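## Task

Dry run EL-3155 (plate and dispenser tubing are empty). Step 1: lift the lid off LP1 and put it on the plate. Step 2: press START/STOP on TIMER (preset to 7 min 35 s) and wait for it to run out. Step 3: remove the lid from the plate and set it back on LP1 flat within the locators and not upside down. Step 4: carry the plate from N1 onto the dispenser's stage, seated; press the dispenser's START, pressing once more if the stage does not move, and wait for Done on its status list. Step 5: press the reader's IN/OUT so its stage comes out, then move the plate from the dispenser's stage onto the reader's stage, seated, with well A1 at the corner engraved 'A1'. Step 6: press the reader's START, wait for Results on its status list, and leave the plate in the reader. Leaving the plate uncovered for a long stretch while TIMER is running fails the run. The dispenser may be started only after TIMER has finished, only with the uncovered plate on its stage, and never a second time after it has run. Starting either machine, or retracting the reader's stage, while the plate on that stage is not at least roughly inside the locators fails the run. Work held in place only by the robot does not count; release and move clear at the end. Pressing the reader's START is worse than not pressing it if something you had to fix is still wrong at the end.

## Robot and tools

Robot: one arm with a two-finger gripper. Its fingers extend along the gripper's +z axis and close together along its y axis. The reported hand position is the point between the finger pads, roughly 1 cm back from the tips.

Frames: the scene frame has its origin on the table surface under the arm's base, +z up, and +y to the left when looking along +x. Results report end_effector_position (metres) and end_effector_quat_wxyz in this frame; the reading can drift from the truth, more so at long reach, and the base may sit slightly tilted.

Motion arguments (execute_actions rows and move target): a single list of 7 numbers, each in [-1, 1]: dx, dy, dz, rx, ry, rz, opening. The first six are an offset, not a pose: they are expressed in the gripper's own axes and counted from the gripper pose shown in the most recent result that includes it (before any such result in a scene, or for the second and later calls in one reply, from wherever the robot is when the action begins). Scale: 1.0 equals 0.6 m for dx, dy, dz and 180 degrees for rotation; rx, ry, rz form one rotation vector. The seventh number, opening, is absolute: +1 fully open (0.094 m gap), -1 closed. Zero offsets pull the arm back to that reference pose; they are not a pause.

execute_actions: takes "actions", a list with at most one entry, plus optional "pictures" (true/false). An empty list just reports the state. {"rows": [[7 numbers], ...], "steps": n} runs up to 15 control steps of 1/30 s (default 15); each row covers one step and the final row repeats if rows run short. Every row is measured from the same reference pose, not from the row before. {"steps": n} alone is a wait of up to 300 steps, counted from the previous result, so your reply time eats into it.

move: {"target": [7 numbers], "speed": m/s from 0.002 to 0.5, default 0.25; rotation limited to twice that in rad/s}. It drives a straight path of 0.5 to 10 s toward the target (a longer path is cut off at 10 s). It does not avoid obstacles; the hand lags, may wander, and can exceed the speed, especially near full stretch. The opening is sent at the start. Its result adds a "move:" line: done (at rest near target), off_target, moving, held or fault, plus the limits involved (paced = the sent pose was clipped; held = a safety check blocked some steps, after which the arm may jump quickly) and the distance left.

wait: {"seconds": 0 to 10}; nothing new is sent meanwhile.

zoom_image: {"camera": "cam_high" | "cam_low" | "cam_wrist", "region": [x0, y0, x1, y1]} in image pixels from the top-left, at most 504 by 504. Image sizes: cam_high 672x504, cam_low 672x504, cam_wrist 616x616 (fisheye).

finished_scene: {"scene": 1 or 2}; closes that scene for good and reports success, then opens the next one.

Controller behaviour: each step the commanded pose is clamped to within 70 mm and 16 degrees of the measured pose, then solved by damped inverse kinematics, favouring position over orientation. After an action ends, the arm only continues to the last clamped pose, so far targets need several actions; check the result and send the remainder. The arm tends to finish a centimetre or more low and sinks further on repeated zero offsets; to hold height, re-aim upward to the wanted pose. Because offsets start from the measured pose, repeating a small push against something rigid does not press harder, but against something that yields it keeps advancing.

Result lines: Joint positions and velocities list waist, shoulder, elbow, wrist pitch, wrist yaw, wrist roll (rad, rad/s) then finger gap (m). Ranges: waist -2.618 to 3.054, shoulder and elbow 0.000 to 3.142, wrist pitch and yaw -1.571 to 1.571, wrist roll -2.094 to 2.094; the elbow cannot fully straighten. grip_measured is the finger opening on the command scale (may be off by about 1 mm, consistently). "pose unreachable" and HELD mark steps where a clearance check (which treats the base mount as arm) altered or blocked the command. "Hand target" shows where the controller is currently driving. MOTOR HOT appears from 75 °C; at 90 °C an OVER-TEMPERATURE FAULT halts the arm for 10 s, and at 100 °C the arm goes limp and drops. Holding loads heats motors, even while you think, so keep grasps short.

Gripping: to hold something, command an opening below grip_measured; about 0.03 below is firm, less is gentler. Pads push up to about 50 to 62 N and hit harder at first contact; parts under about 2 mm thick get less force.

Station facts: on labelled items well A1 sits at the labelled short end, in the corner far from the labelled long side. On the READER's lower key row, START is the first key from the left and IN/OUT the third; its status list reads, top down, Ready, Results, Plate out, Reading. TIMER and the capped bottle beside the DISPENSER are loose and can be knocked; loose items may also get an occasional outside nudge.

Avoid: dropping or sliding the plate or lid, fast impacts when pressing keys, hard shoves, and pushing anything off the table (that ends the scene). Release everything and back the gripper away before finishing a scene.

Each tool is called after "Emit:" as a command line: name --argument value for each argument, lists and objects as JSON in quotes; but a table of rows of numbers goes row by row, as --pt "numbers of a row", without its own name.

## Session

Emit:
execute_actions --actions '[]'

Scene clock: 0.00 s of 27600.00 s.
end_effector_position=(+0.5790, +0.2708, +0.2557) grip_measured=+1.000 end_effector_quat_wxyz=(-0.429, +0.812, -0.167, +0.359)
Joint positions: [ 0.166  2.111  1.254  1.064 -0.476 -1.661  0.094]
Joint velocities: [ 0.002  0.002 -0.002 -0.066 -0.051 -0.066  0.   ]
Motor temperatures (°C, as the motors report them): [26 28 27 26 25 24]
Hand target: +0.585, +0.269, +0.269; -0.433, +0.805, -0.166, +0.370
camera_calibration (this result's frames):
cam_wrist: T_world_to_cam=[[-0.0588807, 0.580106, 0.81241, -0.332949], [0.129069, -0.802567, 0.582433, -0.00666003], [0.989886, 0.139151, -0.0276178, -0.478077], [0, 0, 0, 1]] pos_world=[0.454497, 0.254325, 0.261167]

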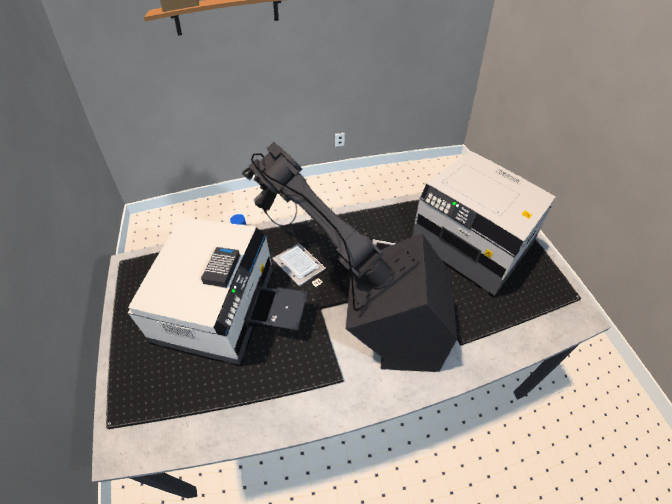

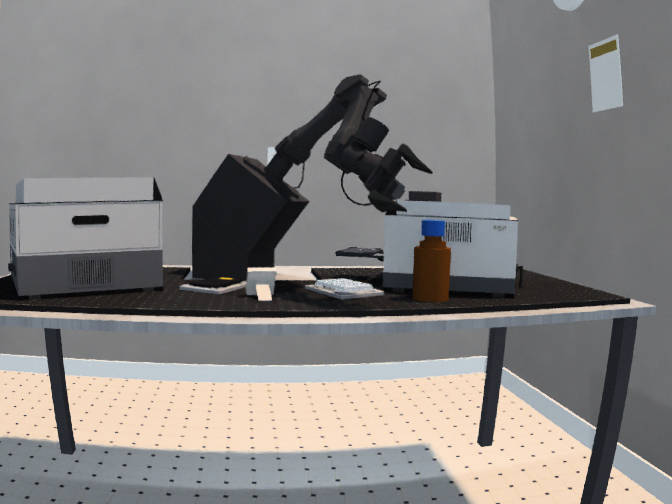

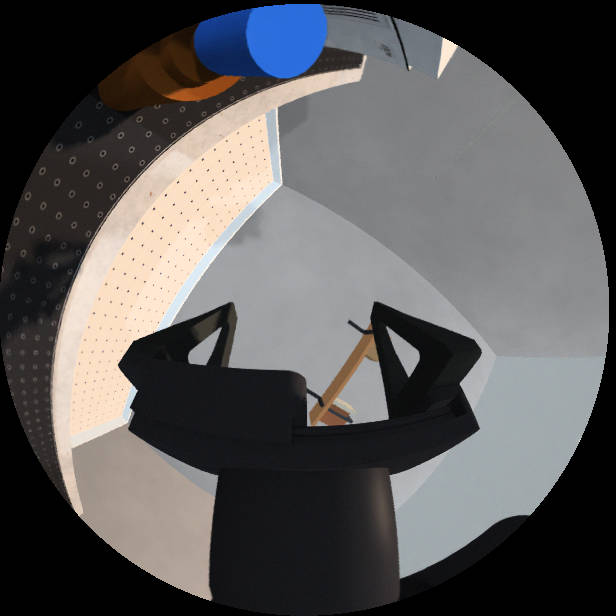

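Emit:
move --target '[0.06,-0.11,-0.05,0,0,0,1]'

Emit:
move --target '[-0.097,0.31,-0.567,-0.325,0.389,0.735,1]'

Scene clock: 8.40 s of 27600.00 s.
end_effector_position=(+0.5795, +0.2760, +0.3338) grip_measured=+1.000 end_effector_quat_wxyz=(-0.431, +0.812, -0.159, +0.360)
Joint positions: [ 0.079  1.917  1.246  0.901 -0.567 -1.647  0.094]
Joint velocities: [-0.007  0.012 -0.012 -0.051  0.022  0.007  0.   ]
Motor temperatures (°C, as the motors report them): [27 33 28 27 25 24]
Hand target: +0.579, +0.270, +0.337; -0.430, +0.811, -0.168, +0.359
Off the commanded pose: 0.006 m, 1 deg.
move: done
camera_calibration (this result's frames):
cam_wrist: T_world_to_cam=[[-0.0754156, 0.581472, 0.810064, -0.389401], [0.133706, -0.799144, 0.586081, -0.0528575], [0.988147, 0.15251, -0.0174781, -0.483189], [0, 0, 0, 1]] pos_world=[0.455163, 0.257876, 0.337973]

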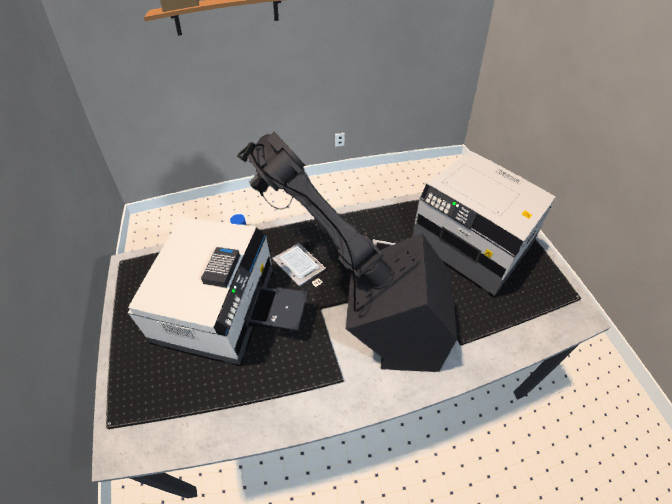

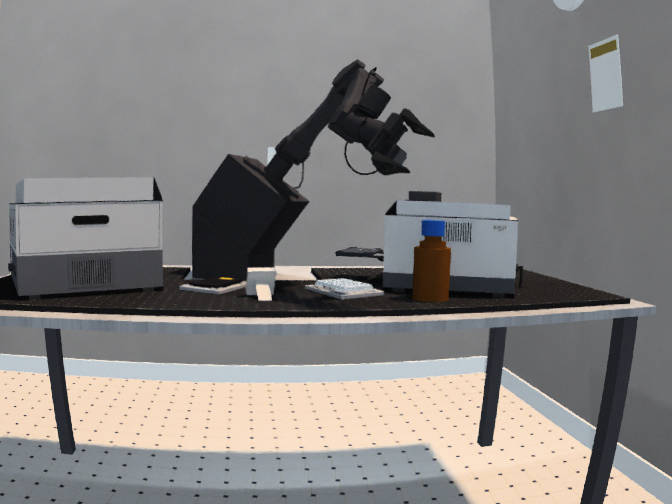

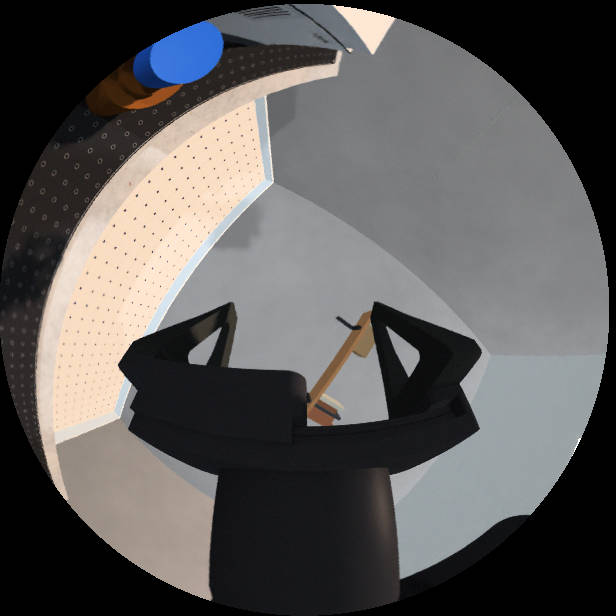

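Scene clock: 14.53 s of 27600.00 s.
end_effector_position=(+0.2921, +0.0085, +0.2712) grip_measured=+1.000 end_effector_quat_wxyz=(-0.008, -0.003, +1.000, +0.007)
Joint positions: [-0.432  1.689  0.955 -0.859 -0.648 -0.401  0.094]
Joint velocities: [-0.002 -0.007  0.002 -0.066  0.037 -0.007  0.   ]
Motor temperatures (°C, as the motors report them): [27 33 28 27 25 24]
Hand target: +0.303, +0.007, +0.279; +0.008, -0.005, +1.000, +0.008
Off the commanded pose: 0.017 m, 2 deg.
move: off_target
camera_calibration (this result's frames):
cam_wrist: T_world_to_cam=[[0.026738, -0.999642, -0.00135542, -0.00117202], [-0.799641, -0.0222021, 0.600068, 0.0707253], [-0.599883, -0.0149608, -0.799948, 0.517976], [0, 0, 0, 1]] pos_world=[0.367311, 0.00814797, 0.371912]

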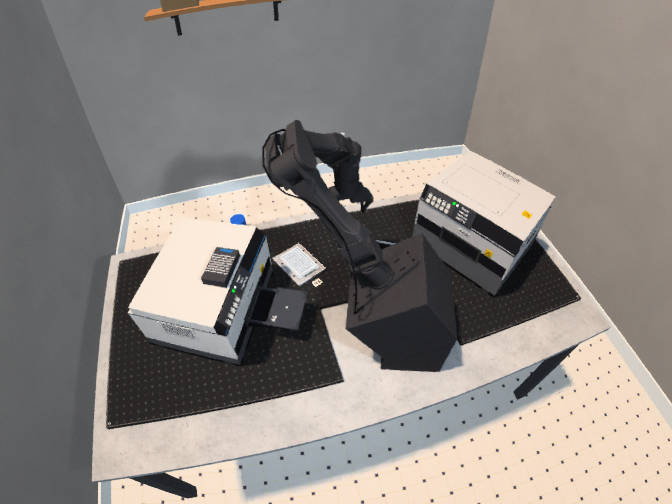

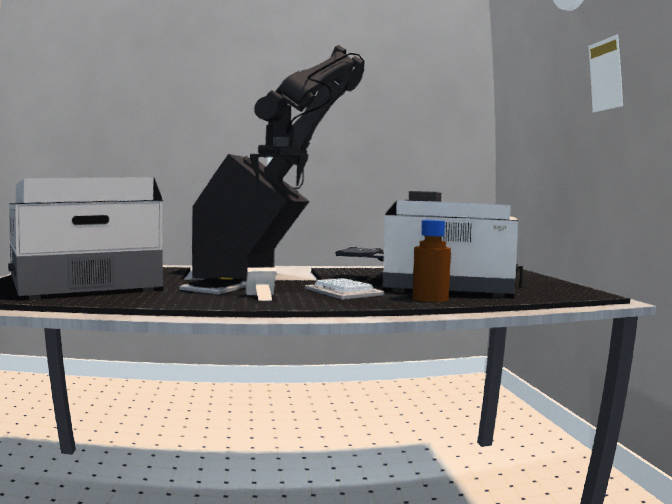

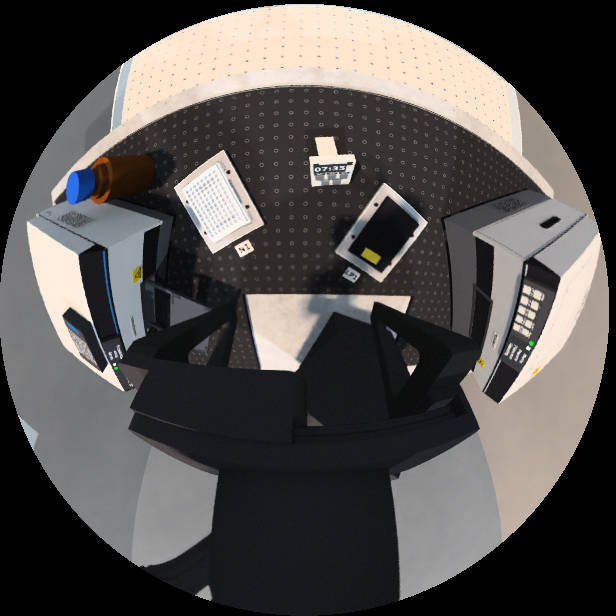

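Emit:
zoom_image --camera "cam_wrist" --region '[300, 130, 440, 290]'

Emit:
zoom_image --camera "cam_wrist" --region '[160, 140, 280, 270]'

Emit:
zoom_image --camera "cam_low" --region '[170, 255, 400, 310]'

Region (300, 130, 440, 290) of cam_wrist's 616x616 image, scaled by 3.150, with more detail than that image has; it fills the left 441 columns of this view, and the rest is white.

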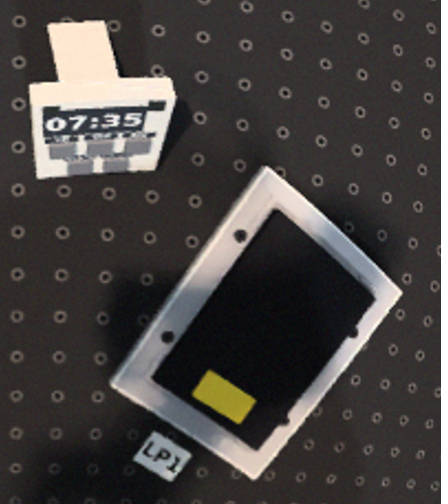

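Region (160, 140, 280, 270) of cam_wrist's 616x616 image, scaled by 3.877, with more detail than that image has; it fills the left 465 columns of this view, and the rest is white.

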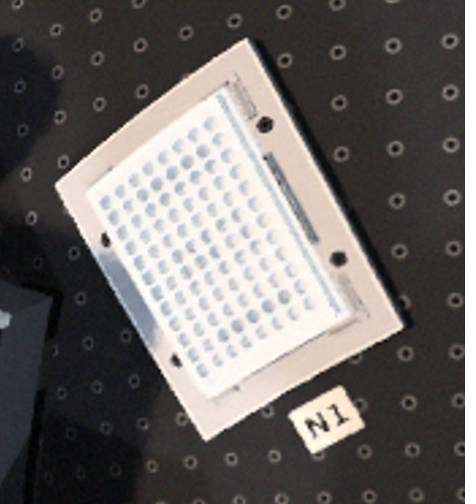

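Region (170, 255, 400, 310) of cam_low's 672x504 image, scaled by 2.191, with more detail than that image has; it fills the top 121 rows of this view, and the rest is white.

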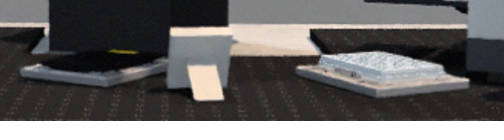

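Emit:
move --target '[0.005,-0.275,0.29,0,-0.012,0.157,1]' --speed 0.2

Scene clock: 23.97 s of 27600.00 s.
end_effector_position=(+0.2718, -0.1437, +0.0920) grip_measured=+1.000 end_effector_quat_wxyz=(-0.014, +0.242, +0.970, +0.007)
Joint positions: [-0.471  2.541  1.046 -0.142 -0.65   0.037  0.094]
Joint velocities: [ 0.012 -0.002 -0.027  0.022 -0.037  0.022  0.   ]
Motor temperatures (°C, as the motors report them): [28 32 29 27 25 24]
Hand target: +0.288, -0.154, +0.098; +0.010, +0.241, +0.971, +0.005
Off the commanded pose: 0.019 m, 3 deg.
move: off_target
camera_calibration (this result's frames):
cam_wrist: T_world_to_cam=[[-0.451056, -0.89248, 0.00525165, -0.00830439], [-0.704268, 0.359536, 0.612161, 0.186487], [-0.54823, 0.27242, -0.790716, 0.386591], [0, 0, 0, 1]] pos_world=[0.339532, -0.179776, 0.191567]

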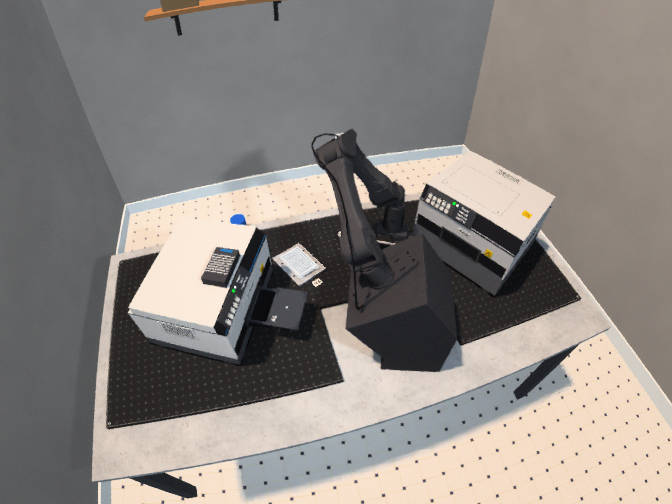

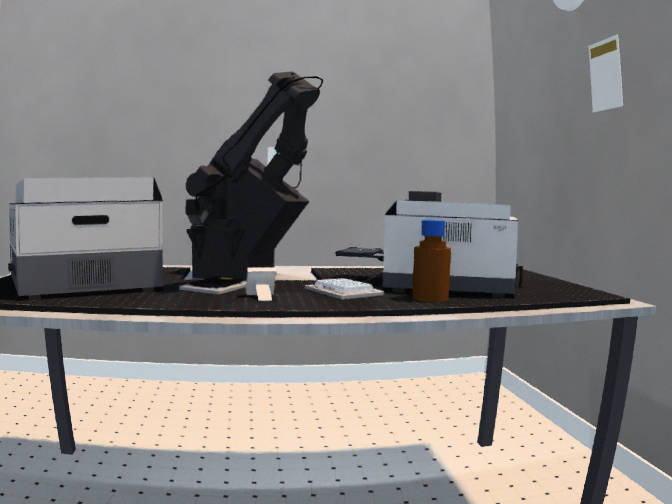

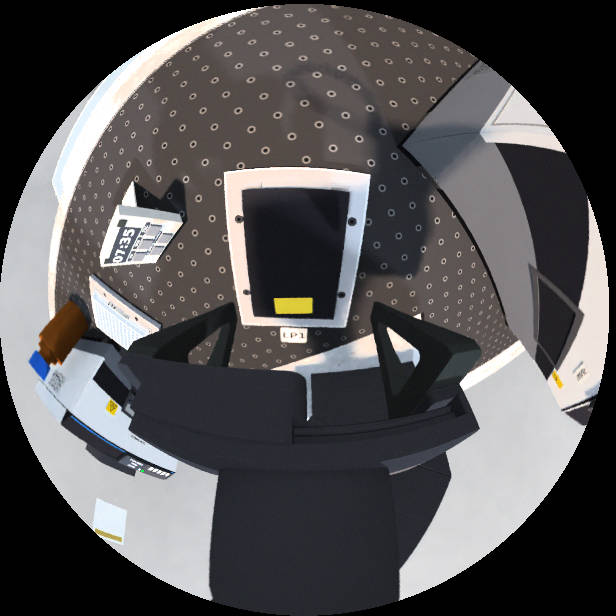

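Emit:
move --target '[-0.015,0.017,0.075,0,-0.013,0.013,1]' --speed 0.06

Scene clock: 27.43 s of 27600.00 s.
end_effector_position=(+0.2743, -0.1318, +0.0461) grip_measured=+1.000 end_effector_quat_wxyz=(-0.009, +0.261, +0.965, +0.005)
Joint positions: [-0.351  2.642  1.046  0.065 -0.65   0.237  0.094]
Joint velocities: [ 0.007 -0.017 -0.002  0.007 -0.022 -0.007  0.   ]
Motor temperatures (°C, as the motors report them): [28 32 29 26 25 24]
Hand target: +0.283, -0.139, +0.047; +0.005, +0.261, +0.965, +0.000
Off the commanded pose: 0.011 m, 2 deg.
move: off_target
camera_calibration (this result's frames):
cam_wrist: T_world_to_cam=[[-0.486498, -0.873657, 0.00658001, 0.0157451], [-0.694724, 0.391403, 0.603459, 0.214027], [-0.529791, 0.28901, -0.797367, 0.345804], [0, 0, 0, 1]] pos_world=[0.339554, -0.169956, 0.146472]

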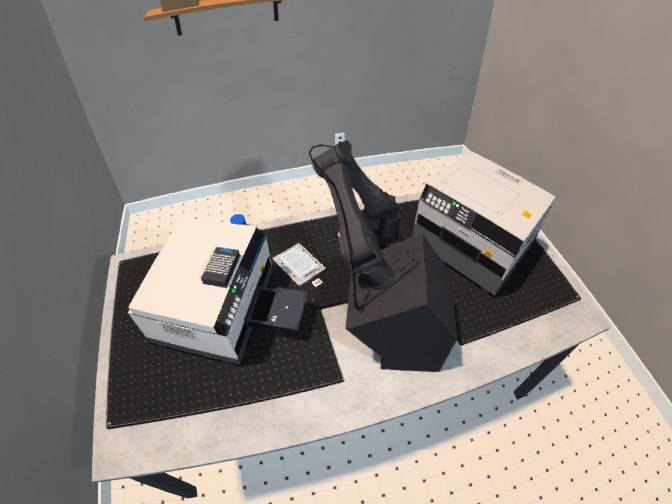

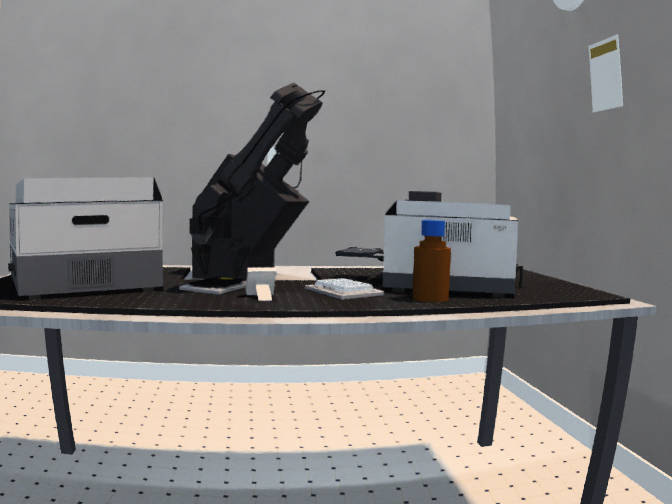

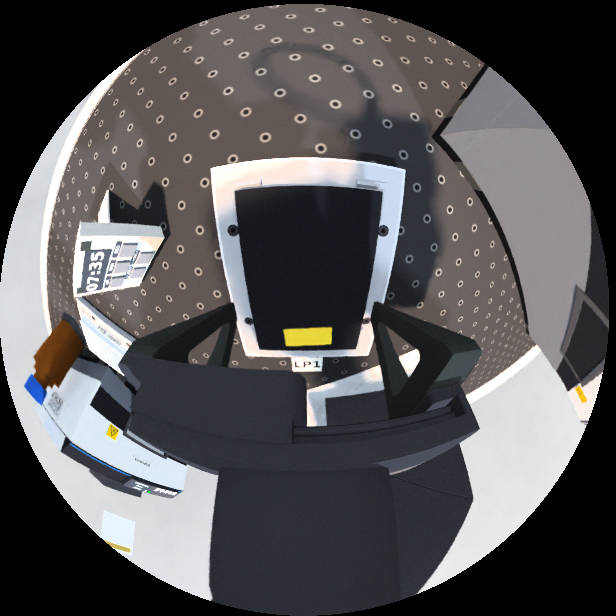

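Emit:
move --target '[-0.045,-0.006,0.015,0,-0.018,0,1]' --speed 0.04

Scene clock: 30.23 s of 27600.00 s.
end_effector_position=(+0.2851, -0.1397, +0.0357) grip_measured=+1.000 end_effector_quat_wxyz=(+0.003, +0.262, +0.965, +0.005)
Joint positions: [-0.343  2.688  1.095  0.098 -0.648  0.267  0.094]
Joint velocities: [ 0.007  0.012  0.002 -0.022 -0.022  0.022  0.   ]
Motor temperatures (°C, as the motors report them): [29 32 29 26 25 24]
Hand target: +0.296, -0.148, +0.037; +0.018, +0.261, +0.965, -0.002
Off the commanded pose: 0.014 m, 2 deg.
move: off_target
camera_calibration (this result's frames):
cam_wrist: T_world_to_cam=[[-0.488348, -0.872647, 0.0015954, 0.0150311], [-0.707882, 0.397211, 0.58406, 0.236154], [-0.510312, 0.284095, -0.811709, 0.339869], [0, 0, 0, 1]] pos_world=[0.347949, -0.177241, 0.137923]

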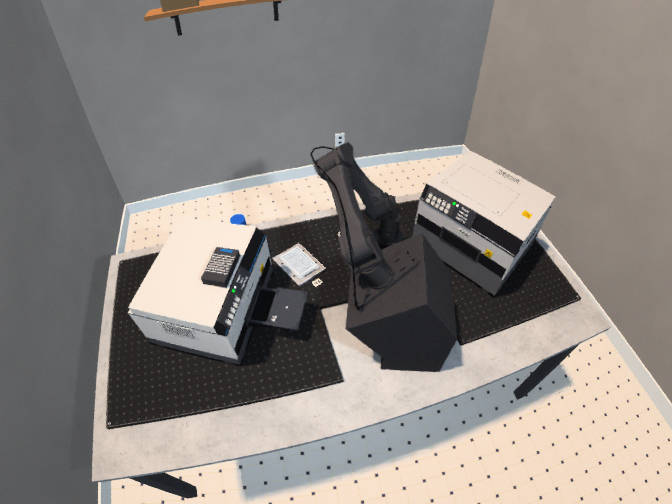

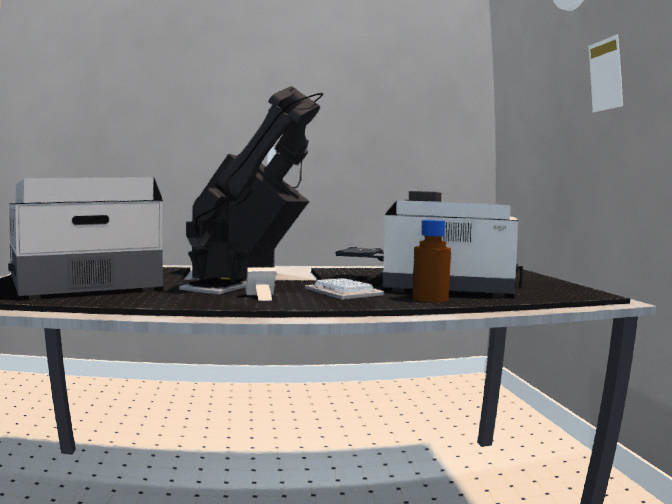

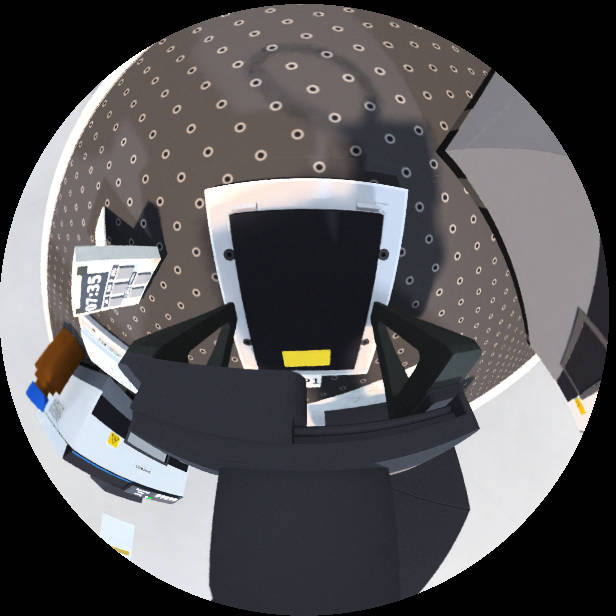

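Emit:
move --target '[0,-0.002,0.016,0,0,0,1]' --speed 0.02

Emit:
zoom_image --camera "cam_low" --region '[170, 245, 270, 305]'

Scene clock: 33.27 s of 27600.00 s.
end_effector_position=(+0.2795, -0.1363, +0.0288) grip_measured=+1.000 end_effector_quat_wxyz=(-0.006, +0.263, +0.965, +0.004)
Joint positions: [-0.324  2.704  1.095  0.105 -0.647  0.278  0.094]
Joint velocities: [ 0.002  0.002 -0.007  0.022 -0.022 -0.007  0.   ]
Motor temperatures (°C, as the motors report them): [29 32 29 26 25 24]
Hand target: +0.284, -0.141, +0.026; +0.003, +0.262, +0.965, +0.004
Off the commanded pose: 0.007 m, 1 deg.
move: done
camera_calibration (this result's frames):
cam_wrist: T_world_to_cam=[[-0.489365, -0.872054, 0.00667067, 0.0155622], [-0.696997, 0.395704, 0.598008, 0.231253], [-0.524135, 0.287994, -0.801462, 0.334504], [0, 0, 0, 1]] pos_world=[0.344124, -0.174272, 0.129697]

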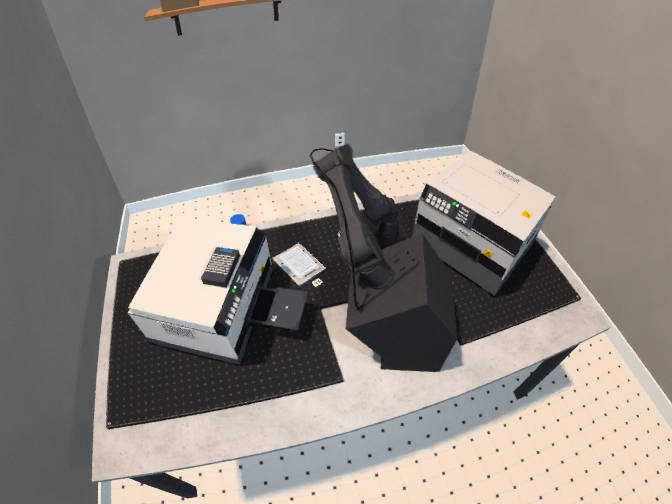

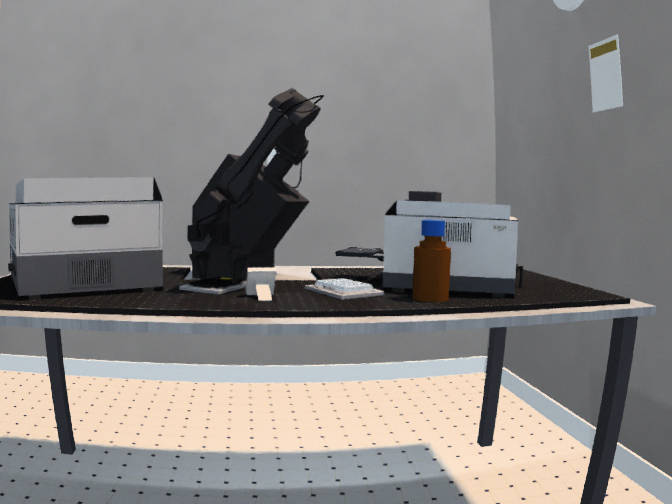

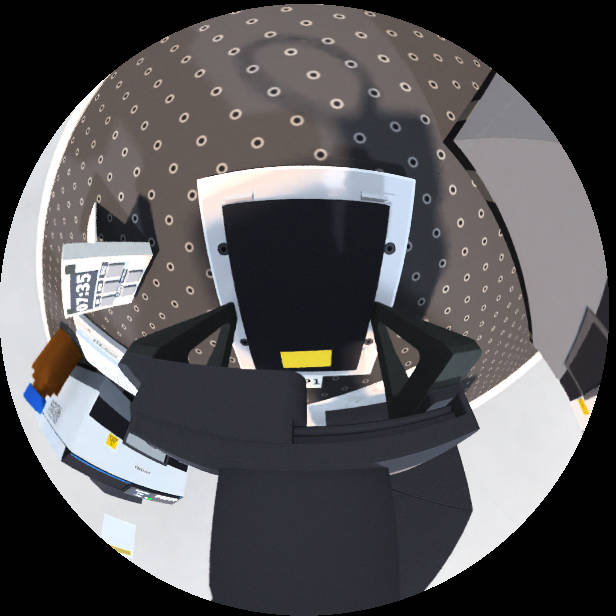

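Region (170, 245, 270, 305) of cam_low's 672x504 image, scaled by 5.040, with more detail than that image has; it fills the top 302 rows of this view, and the rest is white.

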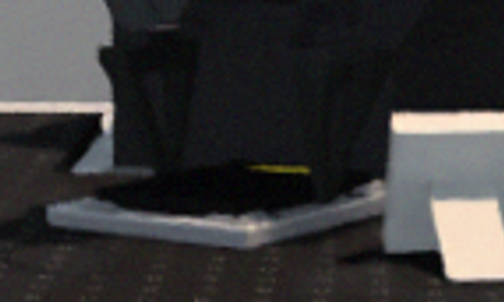

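Pitch back a bit to level, then close.

Emit:
execute_actions --actions '[{"rows":[[-0.011,0,0,0,-0.009,0,1]]}]' --pictures false

Emit:
execute_actions --actions '[{"rows":[[0,0,0,0,0,0,0.9],[0,0,0,0,0,0,0.85],[0,0,0,0,0,0,0.8]]}]' --pictures false

Scene clock: 35.90 s of 27600.00 s.
end_effector_position=(+0.2803, -0.1367, +0.0288) grip_measured=+1.000 end_effector_quat_wxyz=(-0.004, +0.268, +0.963, +0.003)
Joint positions: [-0.324  2.704  1.095  0.109 -0.645  0.292  0.094]
Joint velocities: [ 0.002 -0.002  0.002  0.007  0.007  0.022  0.   ]
Motor temperatures (°C, as the motors report them): [29 32 28 26 25 24]
Hand target: +0.285, -0.140, +0.029; +0.008, +0.263, +0.965, +0.001
Off the commanded pose: 0.006 m, 2 deg.
Steps of this call (steps 1 to 64: nothing new was sent; steps 65 to 79: all 15 steps of this action). Readings (end_effector_position):
65: (+0.2798, -0.1364, +0.0288)
66: (+0.2798, -0.1365, +0.0288)
68: (+0.2800, -0.1366, +0.0288)
72: (+0.2801, -0.1367, +0.0288)
79: the state above

Scene clock: 36.40 s of 27600.00 s.
end_effector_position=(+0.2795, -0.1378, +0.0288) grip_measured=+0.806 end_effector_quat_wxyz=(-0.005, +0.269, +0.963, -0.000)
Joint positions: [-0.324  2.704  1.095  0.107 -0.638  0.292  0.085]
Joint velocities: [-0.002  0.002 -0.007 -0.081  0.095  0.022  0.   ]
Motor temperatures (°C, as the motors report them): [29 32 28 26 25 24]
Hand target: +0.280, -0.137, +0.029; -0.004, +0.269, +0.963, +0.003
Off the commanded pose: 0.001 m, 0 deg.
Steps of this call (steps 1 to 15: all 15 steps of this action). Readings (end_effector_position):
1: (+0.2801, -0.1369, +0.0288)
2: (+0.2801, -0.1370, +0.0288)
4: (+0.2797, -0.1376, +0.0288)
8: (+0.2795, -0.1378, +0.0288)
15: the state above

Emit:
move --target '[0,0,0,0,0,0,0.77]'

Emit:
move --target '[-0.01,0,-0.2,0,-0.01,0,0.77]' --speed 0.08

Emit:
move --target '[0.175,0.5,-0.01,0,-0.01,-0.3,0.77]' --speed 0.2

Scene clock: 44.67 s of 27600.00 s.
end_effector_position=(+0.2795, -0.1378, +0.0288) grip_measured=+0.785 end_effector_quat_wxyz=(-0.005, +0.269, +0.963, -0.000)
Joint positions: [-0.324  2.704  1.095  0.107 -0.638  0.292  0.084]
Joint velocities: [ 0.002 -0.002 -0.007  0.051 -0.066 -0.051 -0.001]
Motor temperatures (°C, as the motors report them): [29 33 28 26 25 24]
Hand target: +0.279, -0.138, +0.029; -0.005, +0.269, +0.963, +0.000
Off the commanded pose: 0.000 m, 0 deg.
move: done
camera_calibration (this result's frames):
cam_wrist: T_world_to_cam=[[-0.501078, -0.865279, 0.0146042, 0.0181781], [-0.690955, 0.410175, 0.595263, 0.232207], [-0.521059, 0.288183, -0.803398, 0.334127], [0, 0, 0, 1]] pos_world=[0.343653, -0.175806, 0.129947]

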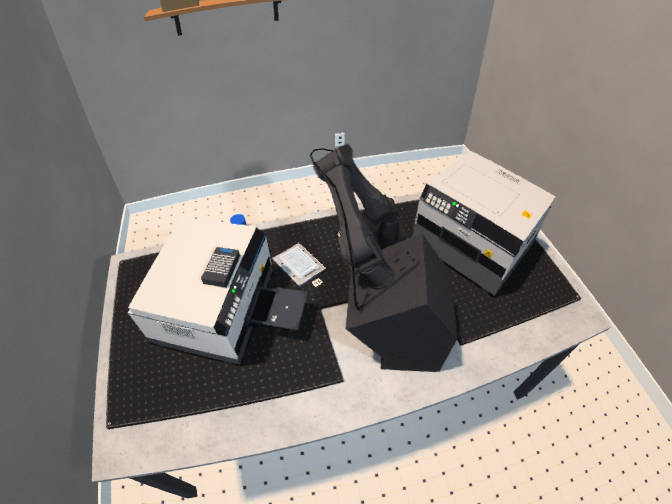

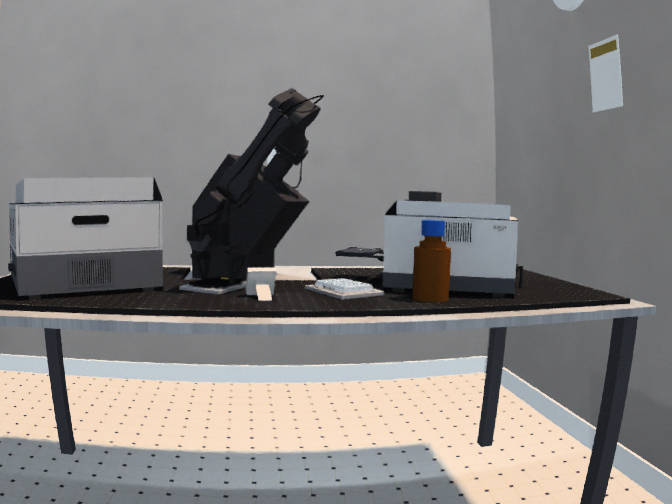

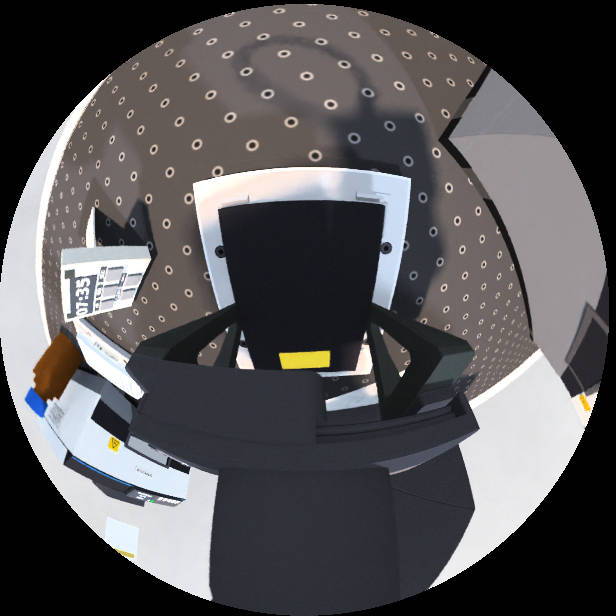

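Scene clock: 46.70 s of 27600.00 s.
end_effector_position=(+0.2875, -0.1381, +0.1396) grip_measured=+0.785 end_effector_quat_wxyz=(+0.005, +0.264, +0.964, -0.004)
Joint positions: [-0.526  2.379  1.023 -0.27  -0.634  0.047  0.084]
Joint velocities: [-0.002 -0.002 -0.012 -0.051  0.022 -0.022 -0.   ]
Motor temperatures (°C, as the motors report them): [29 33 28 26 25 24]
Hand target: +0.286, -0.139, +0.147; +0.011, +0.269, +0.963, -0.002
Off the commanded pose: 0.010 m, 1 deg.
move: done
camera_calibration (this result's frames):
cam_wrist: T_world_to_cam=[[-0.492677, -0.87005, 0.0167709, 0.0169708], [-0.704883, 0.410303, 0.578612, 0.178251], [-0.510302, 0.273247, -0.815431, 0.424005], [0, 0, 0, 1]] pos_world=[0.350379, -0.17423, 0.242324]

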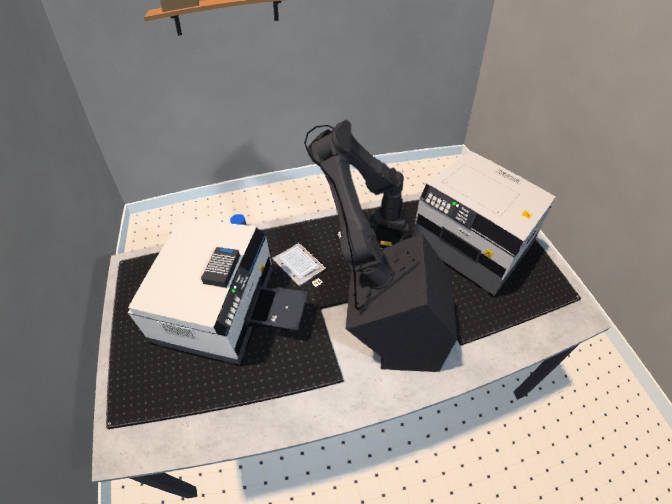

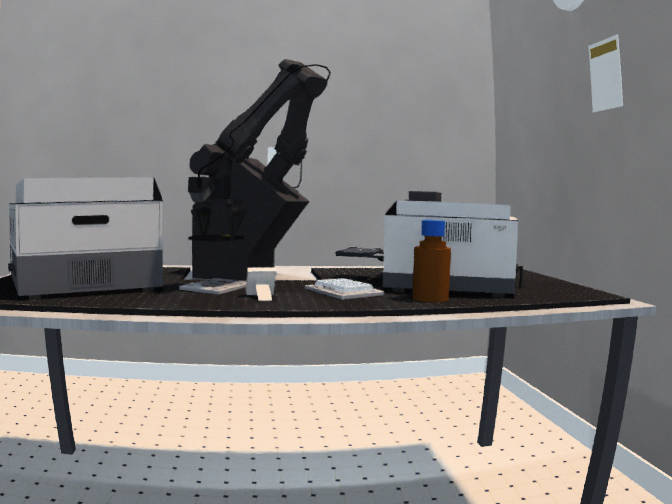

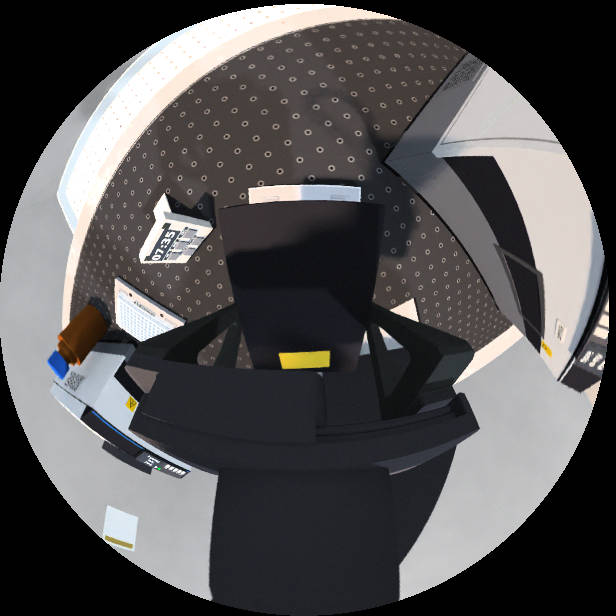

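Scene clock: 49.63 s of 27600.00 s.
end_effector_position=(+0.3338, +0.1625, +0.1282) grip_measured=+0.785 end_effector_quat_wxyz=(-0.010, -0.196, +0.980, -0.013)
Joint positions: [ 0.285  1.838  1.038 -0.342 -0.446  0.04   0.084]
Joint velocities: [ 0.007 -0.007  0.007 -0.066 -0.037 -0.11  -0.   ]
Motor temperatures (°C, as the motors report them): [29 34 28 26 25 24]
Hand target: +0.349, +0.168, +0.139; +0.012, -0.204, +0.979, -0.017
Off the commanded pose: 0.025 m, 3 deg.
move: off_target
camera_calibration (this result's frames):
cam_wrist: T_world_to_cam=[[0.403862, -0.914187, 0.0340362, 0.00721355], [-0.734758, -0.301981, 0.607402, 0.216192], [-0.545, -0.270315, -0.793665, 0.453275], [0, 0, 0, 1]] pos_world=[0.402971, 0.194408, 0.228188]

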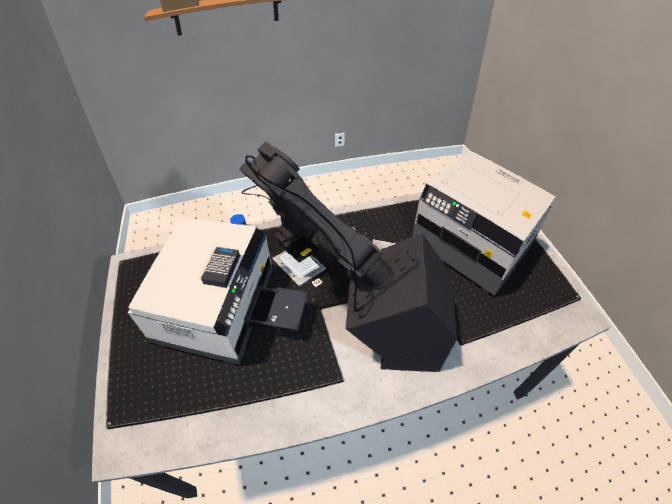

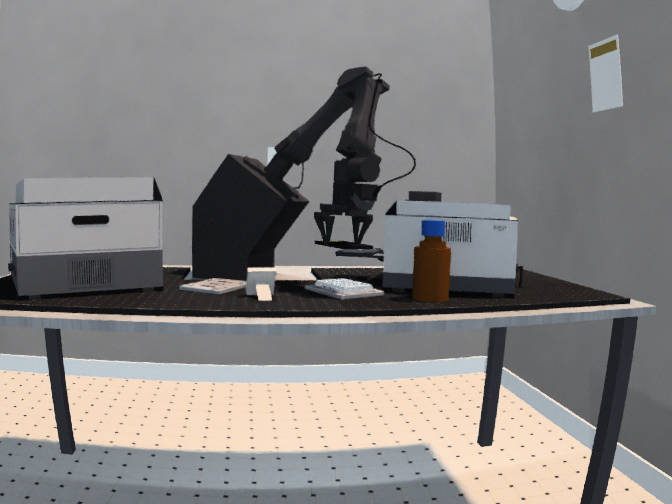

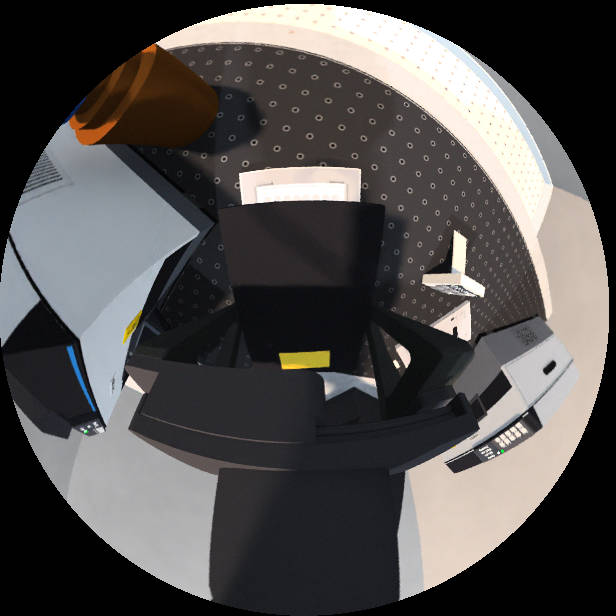

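Descend to about z 0.06.

Emit:
move --target '[-0.01,0,0.113,-0.006,-0.006,-0.008,0.76]' --speed 0.06

Emit:
zoom_image --camera "cam_wrist" --region '[190, 150, 420, 380]'

Emit:
zoom_image --camera "cam_low" --region '[295, 245, 395, 305]'

Scene clock: 54.30 s of 27600.00 s.
end_effector_position=(+0.3243, +0.1584, +0.0595) grip_measured=+0.779 end_effector_quat_wxyz=(-0.021, -0.207, +0.978, -0.002)
Joint positions: [ 0.361  2.052  1.05  -0.124 -0.443  0.087  0.084]
Joint velocities: [ 0.002  0.002 -0.012 -0.037 -0.022 -0.11  -0.001]
Motor temperatures (°C, as the motors report them): [28 35 28 26 24 24]
Hand target: +0.338, +0.162, +0.061; -0.003, -0.209, +0.978, -0.003
Off the commanded pose: 0.015 m, 2 deg.
move: off_target
camera_calibration (this result's frames):
cam_wrist: T_world_to_cam=[[0.423548, -0.905857, 0.00543478, 0.00354429], [-0.711706, -0.329046, 0.620647, 0.245695], [-0.56043, -0.266742, -0.784071, 0.396366], [0, 0, 0, 1]] pos_world=[0.395497, 0.189783, 0.15827]

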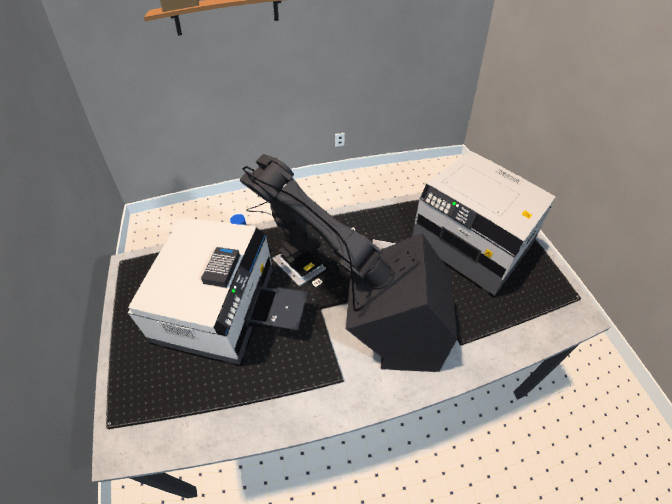

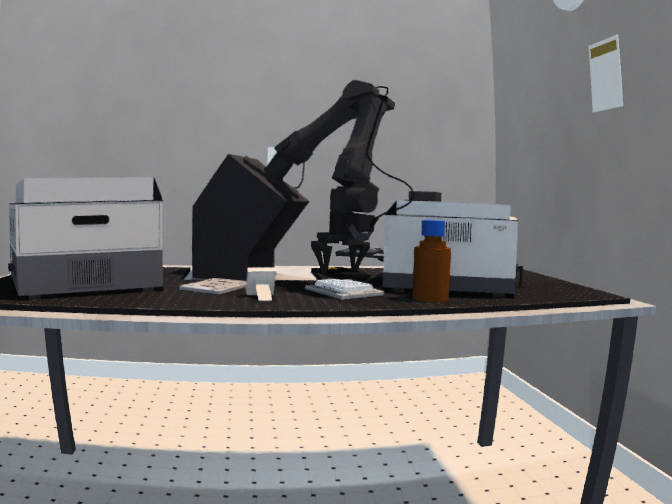

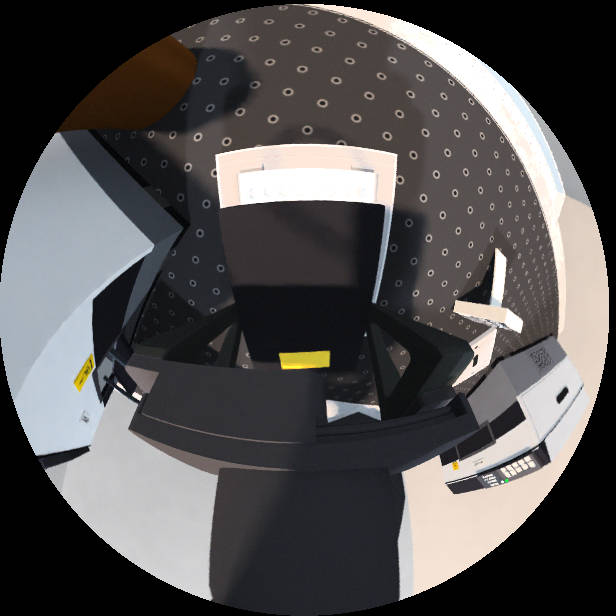

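Region (190, 150, 420, 380) of cam_wrist's 616x616 image, scaled by 2.191, with more detail than that image has.

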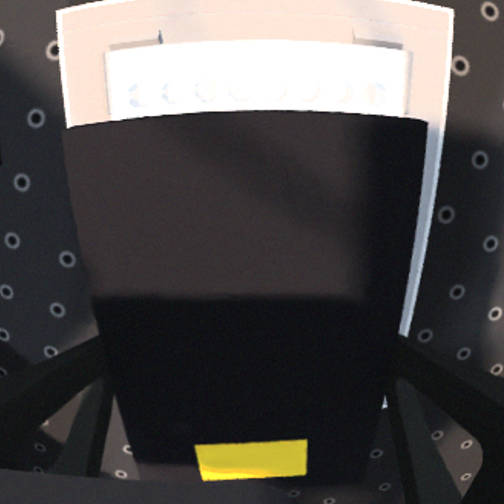

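Region (295, 245, 395, 305) of cam_low's 672x504 image, scaled by 5.040, with more detail than that image has; it fills the top 302 rows of this view, and the rest is white.

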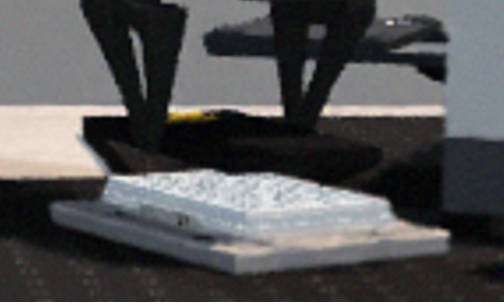

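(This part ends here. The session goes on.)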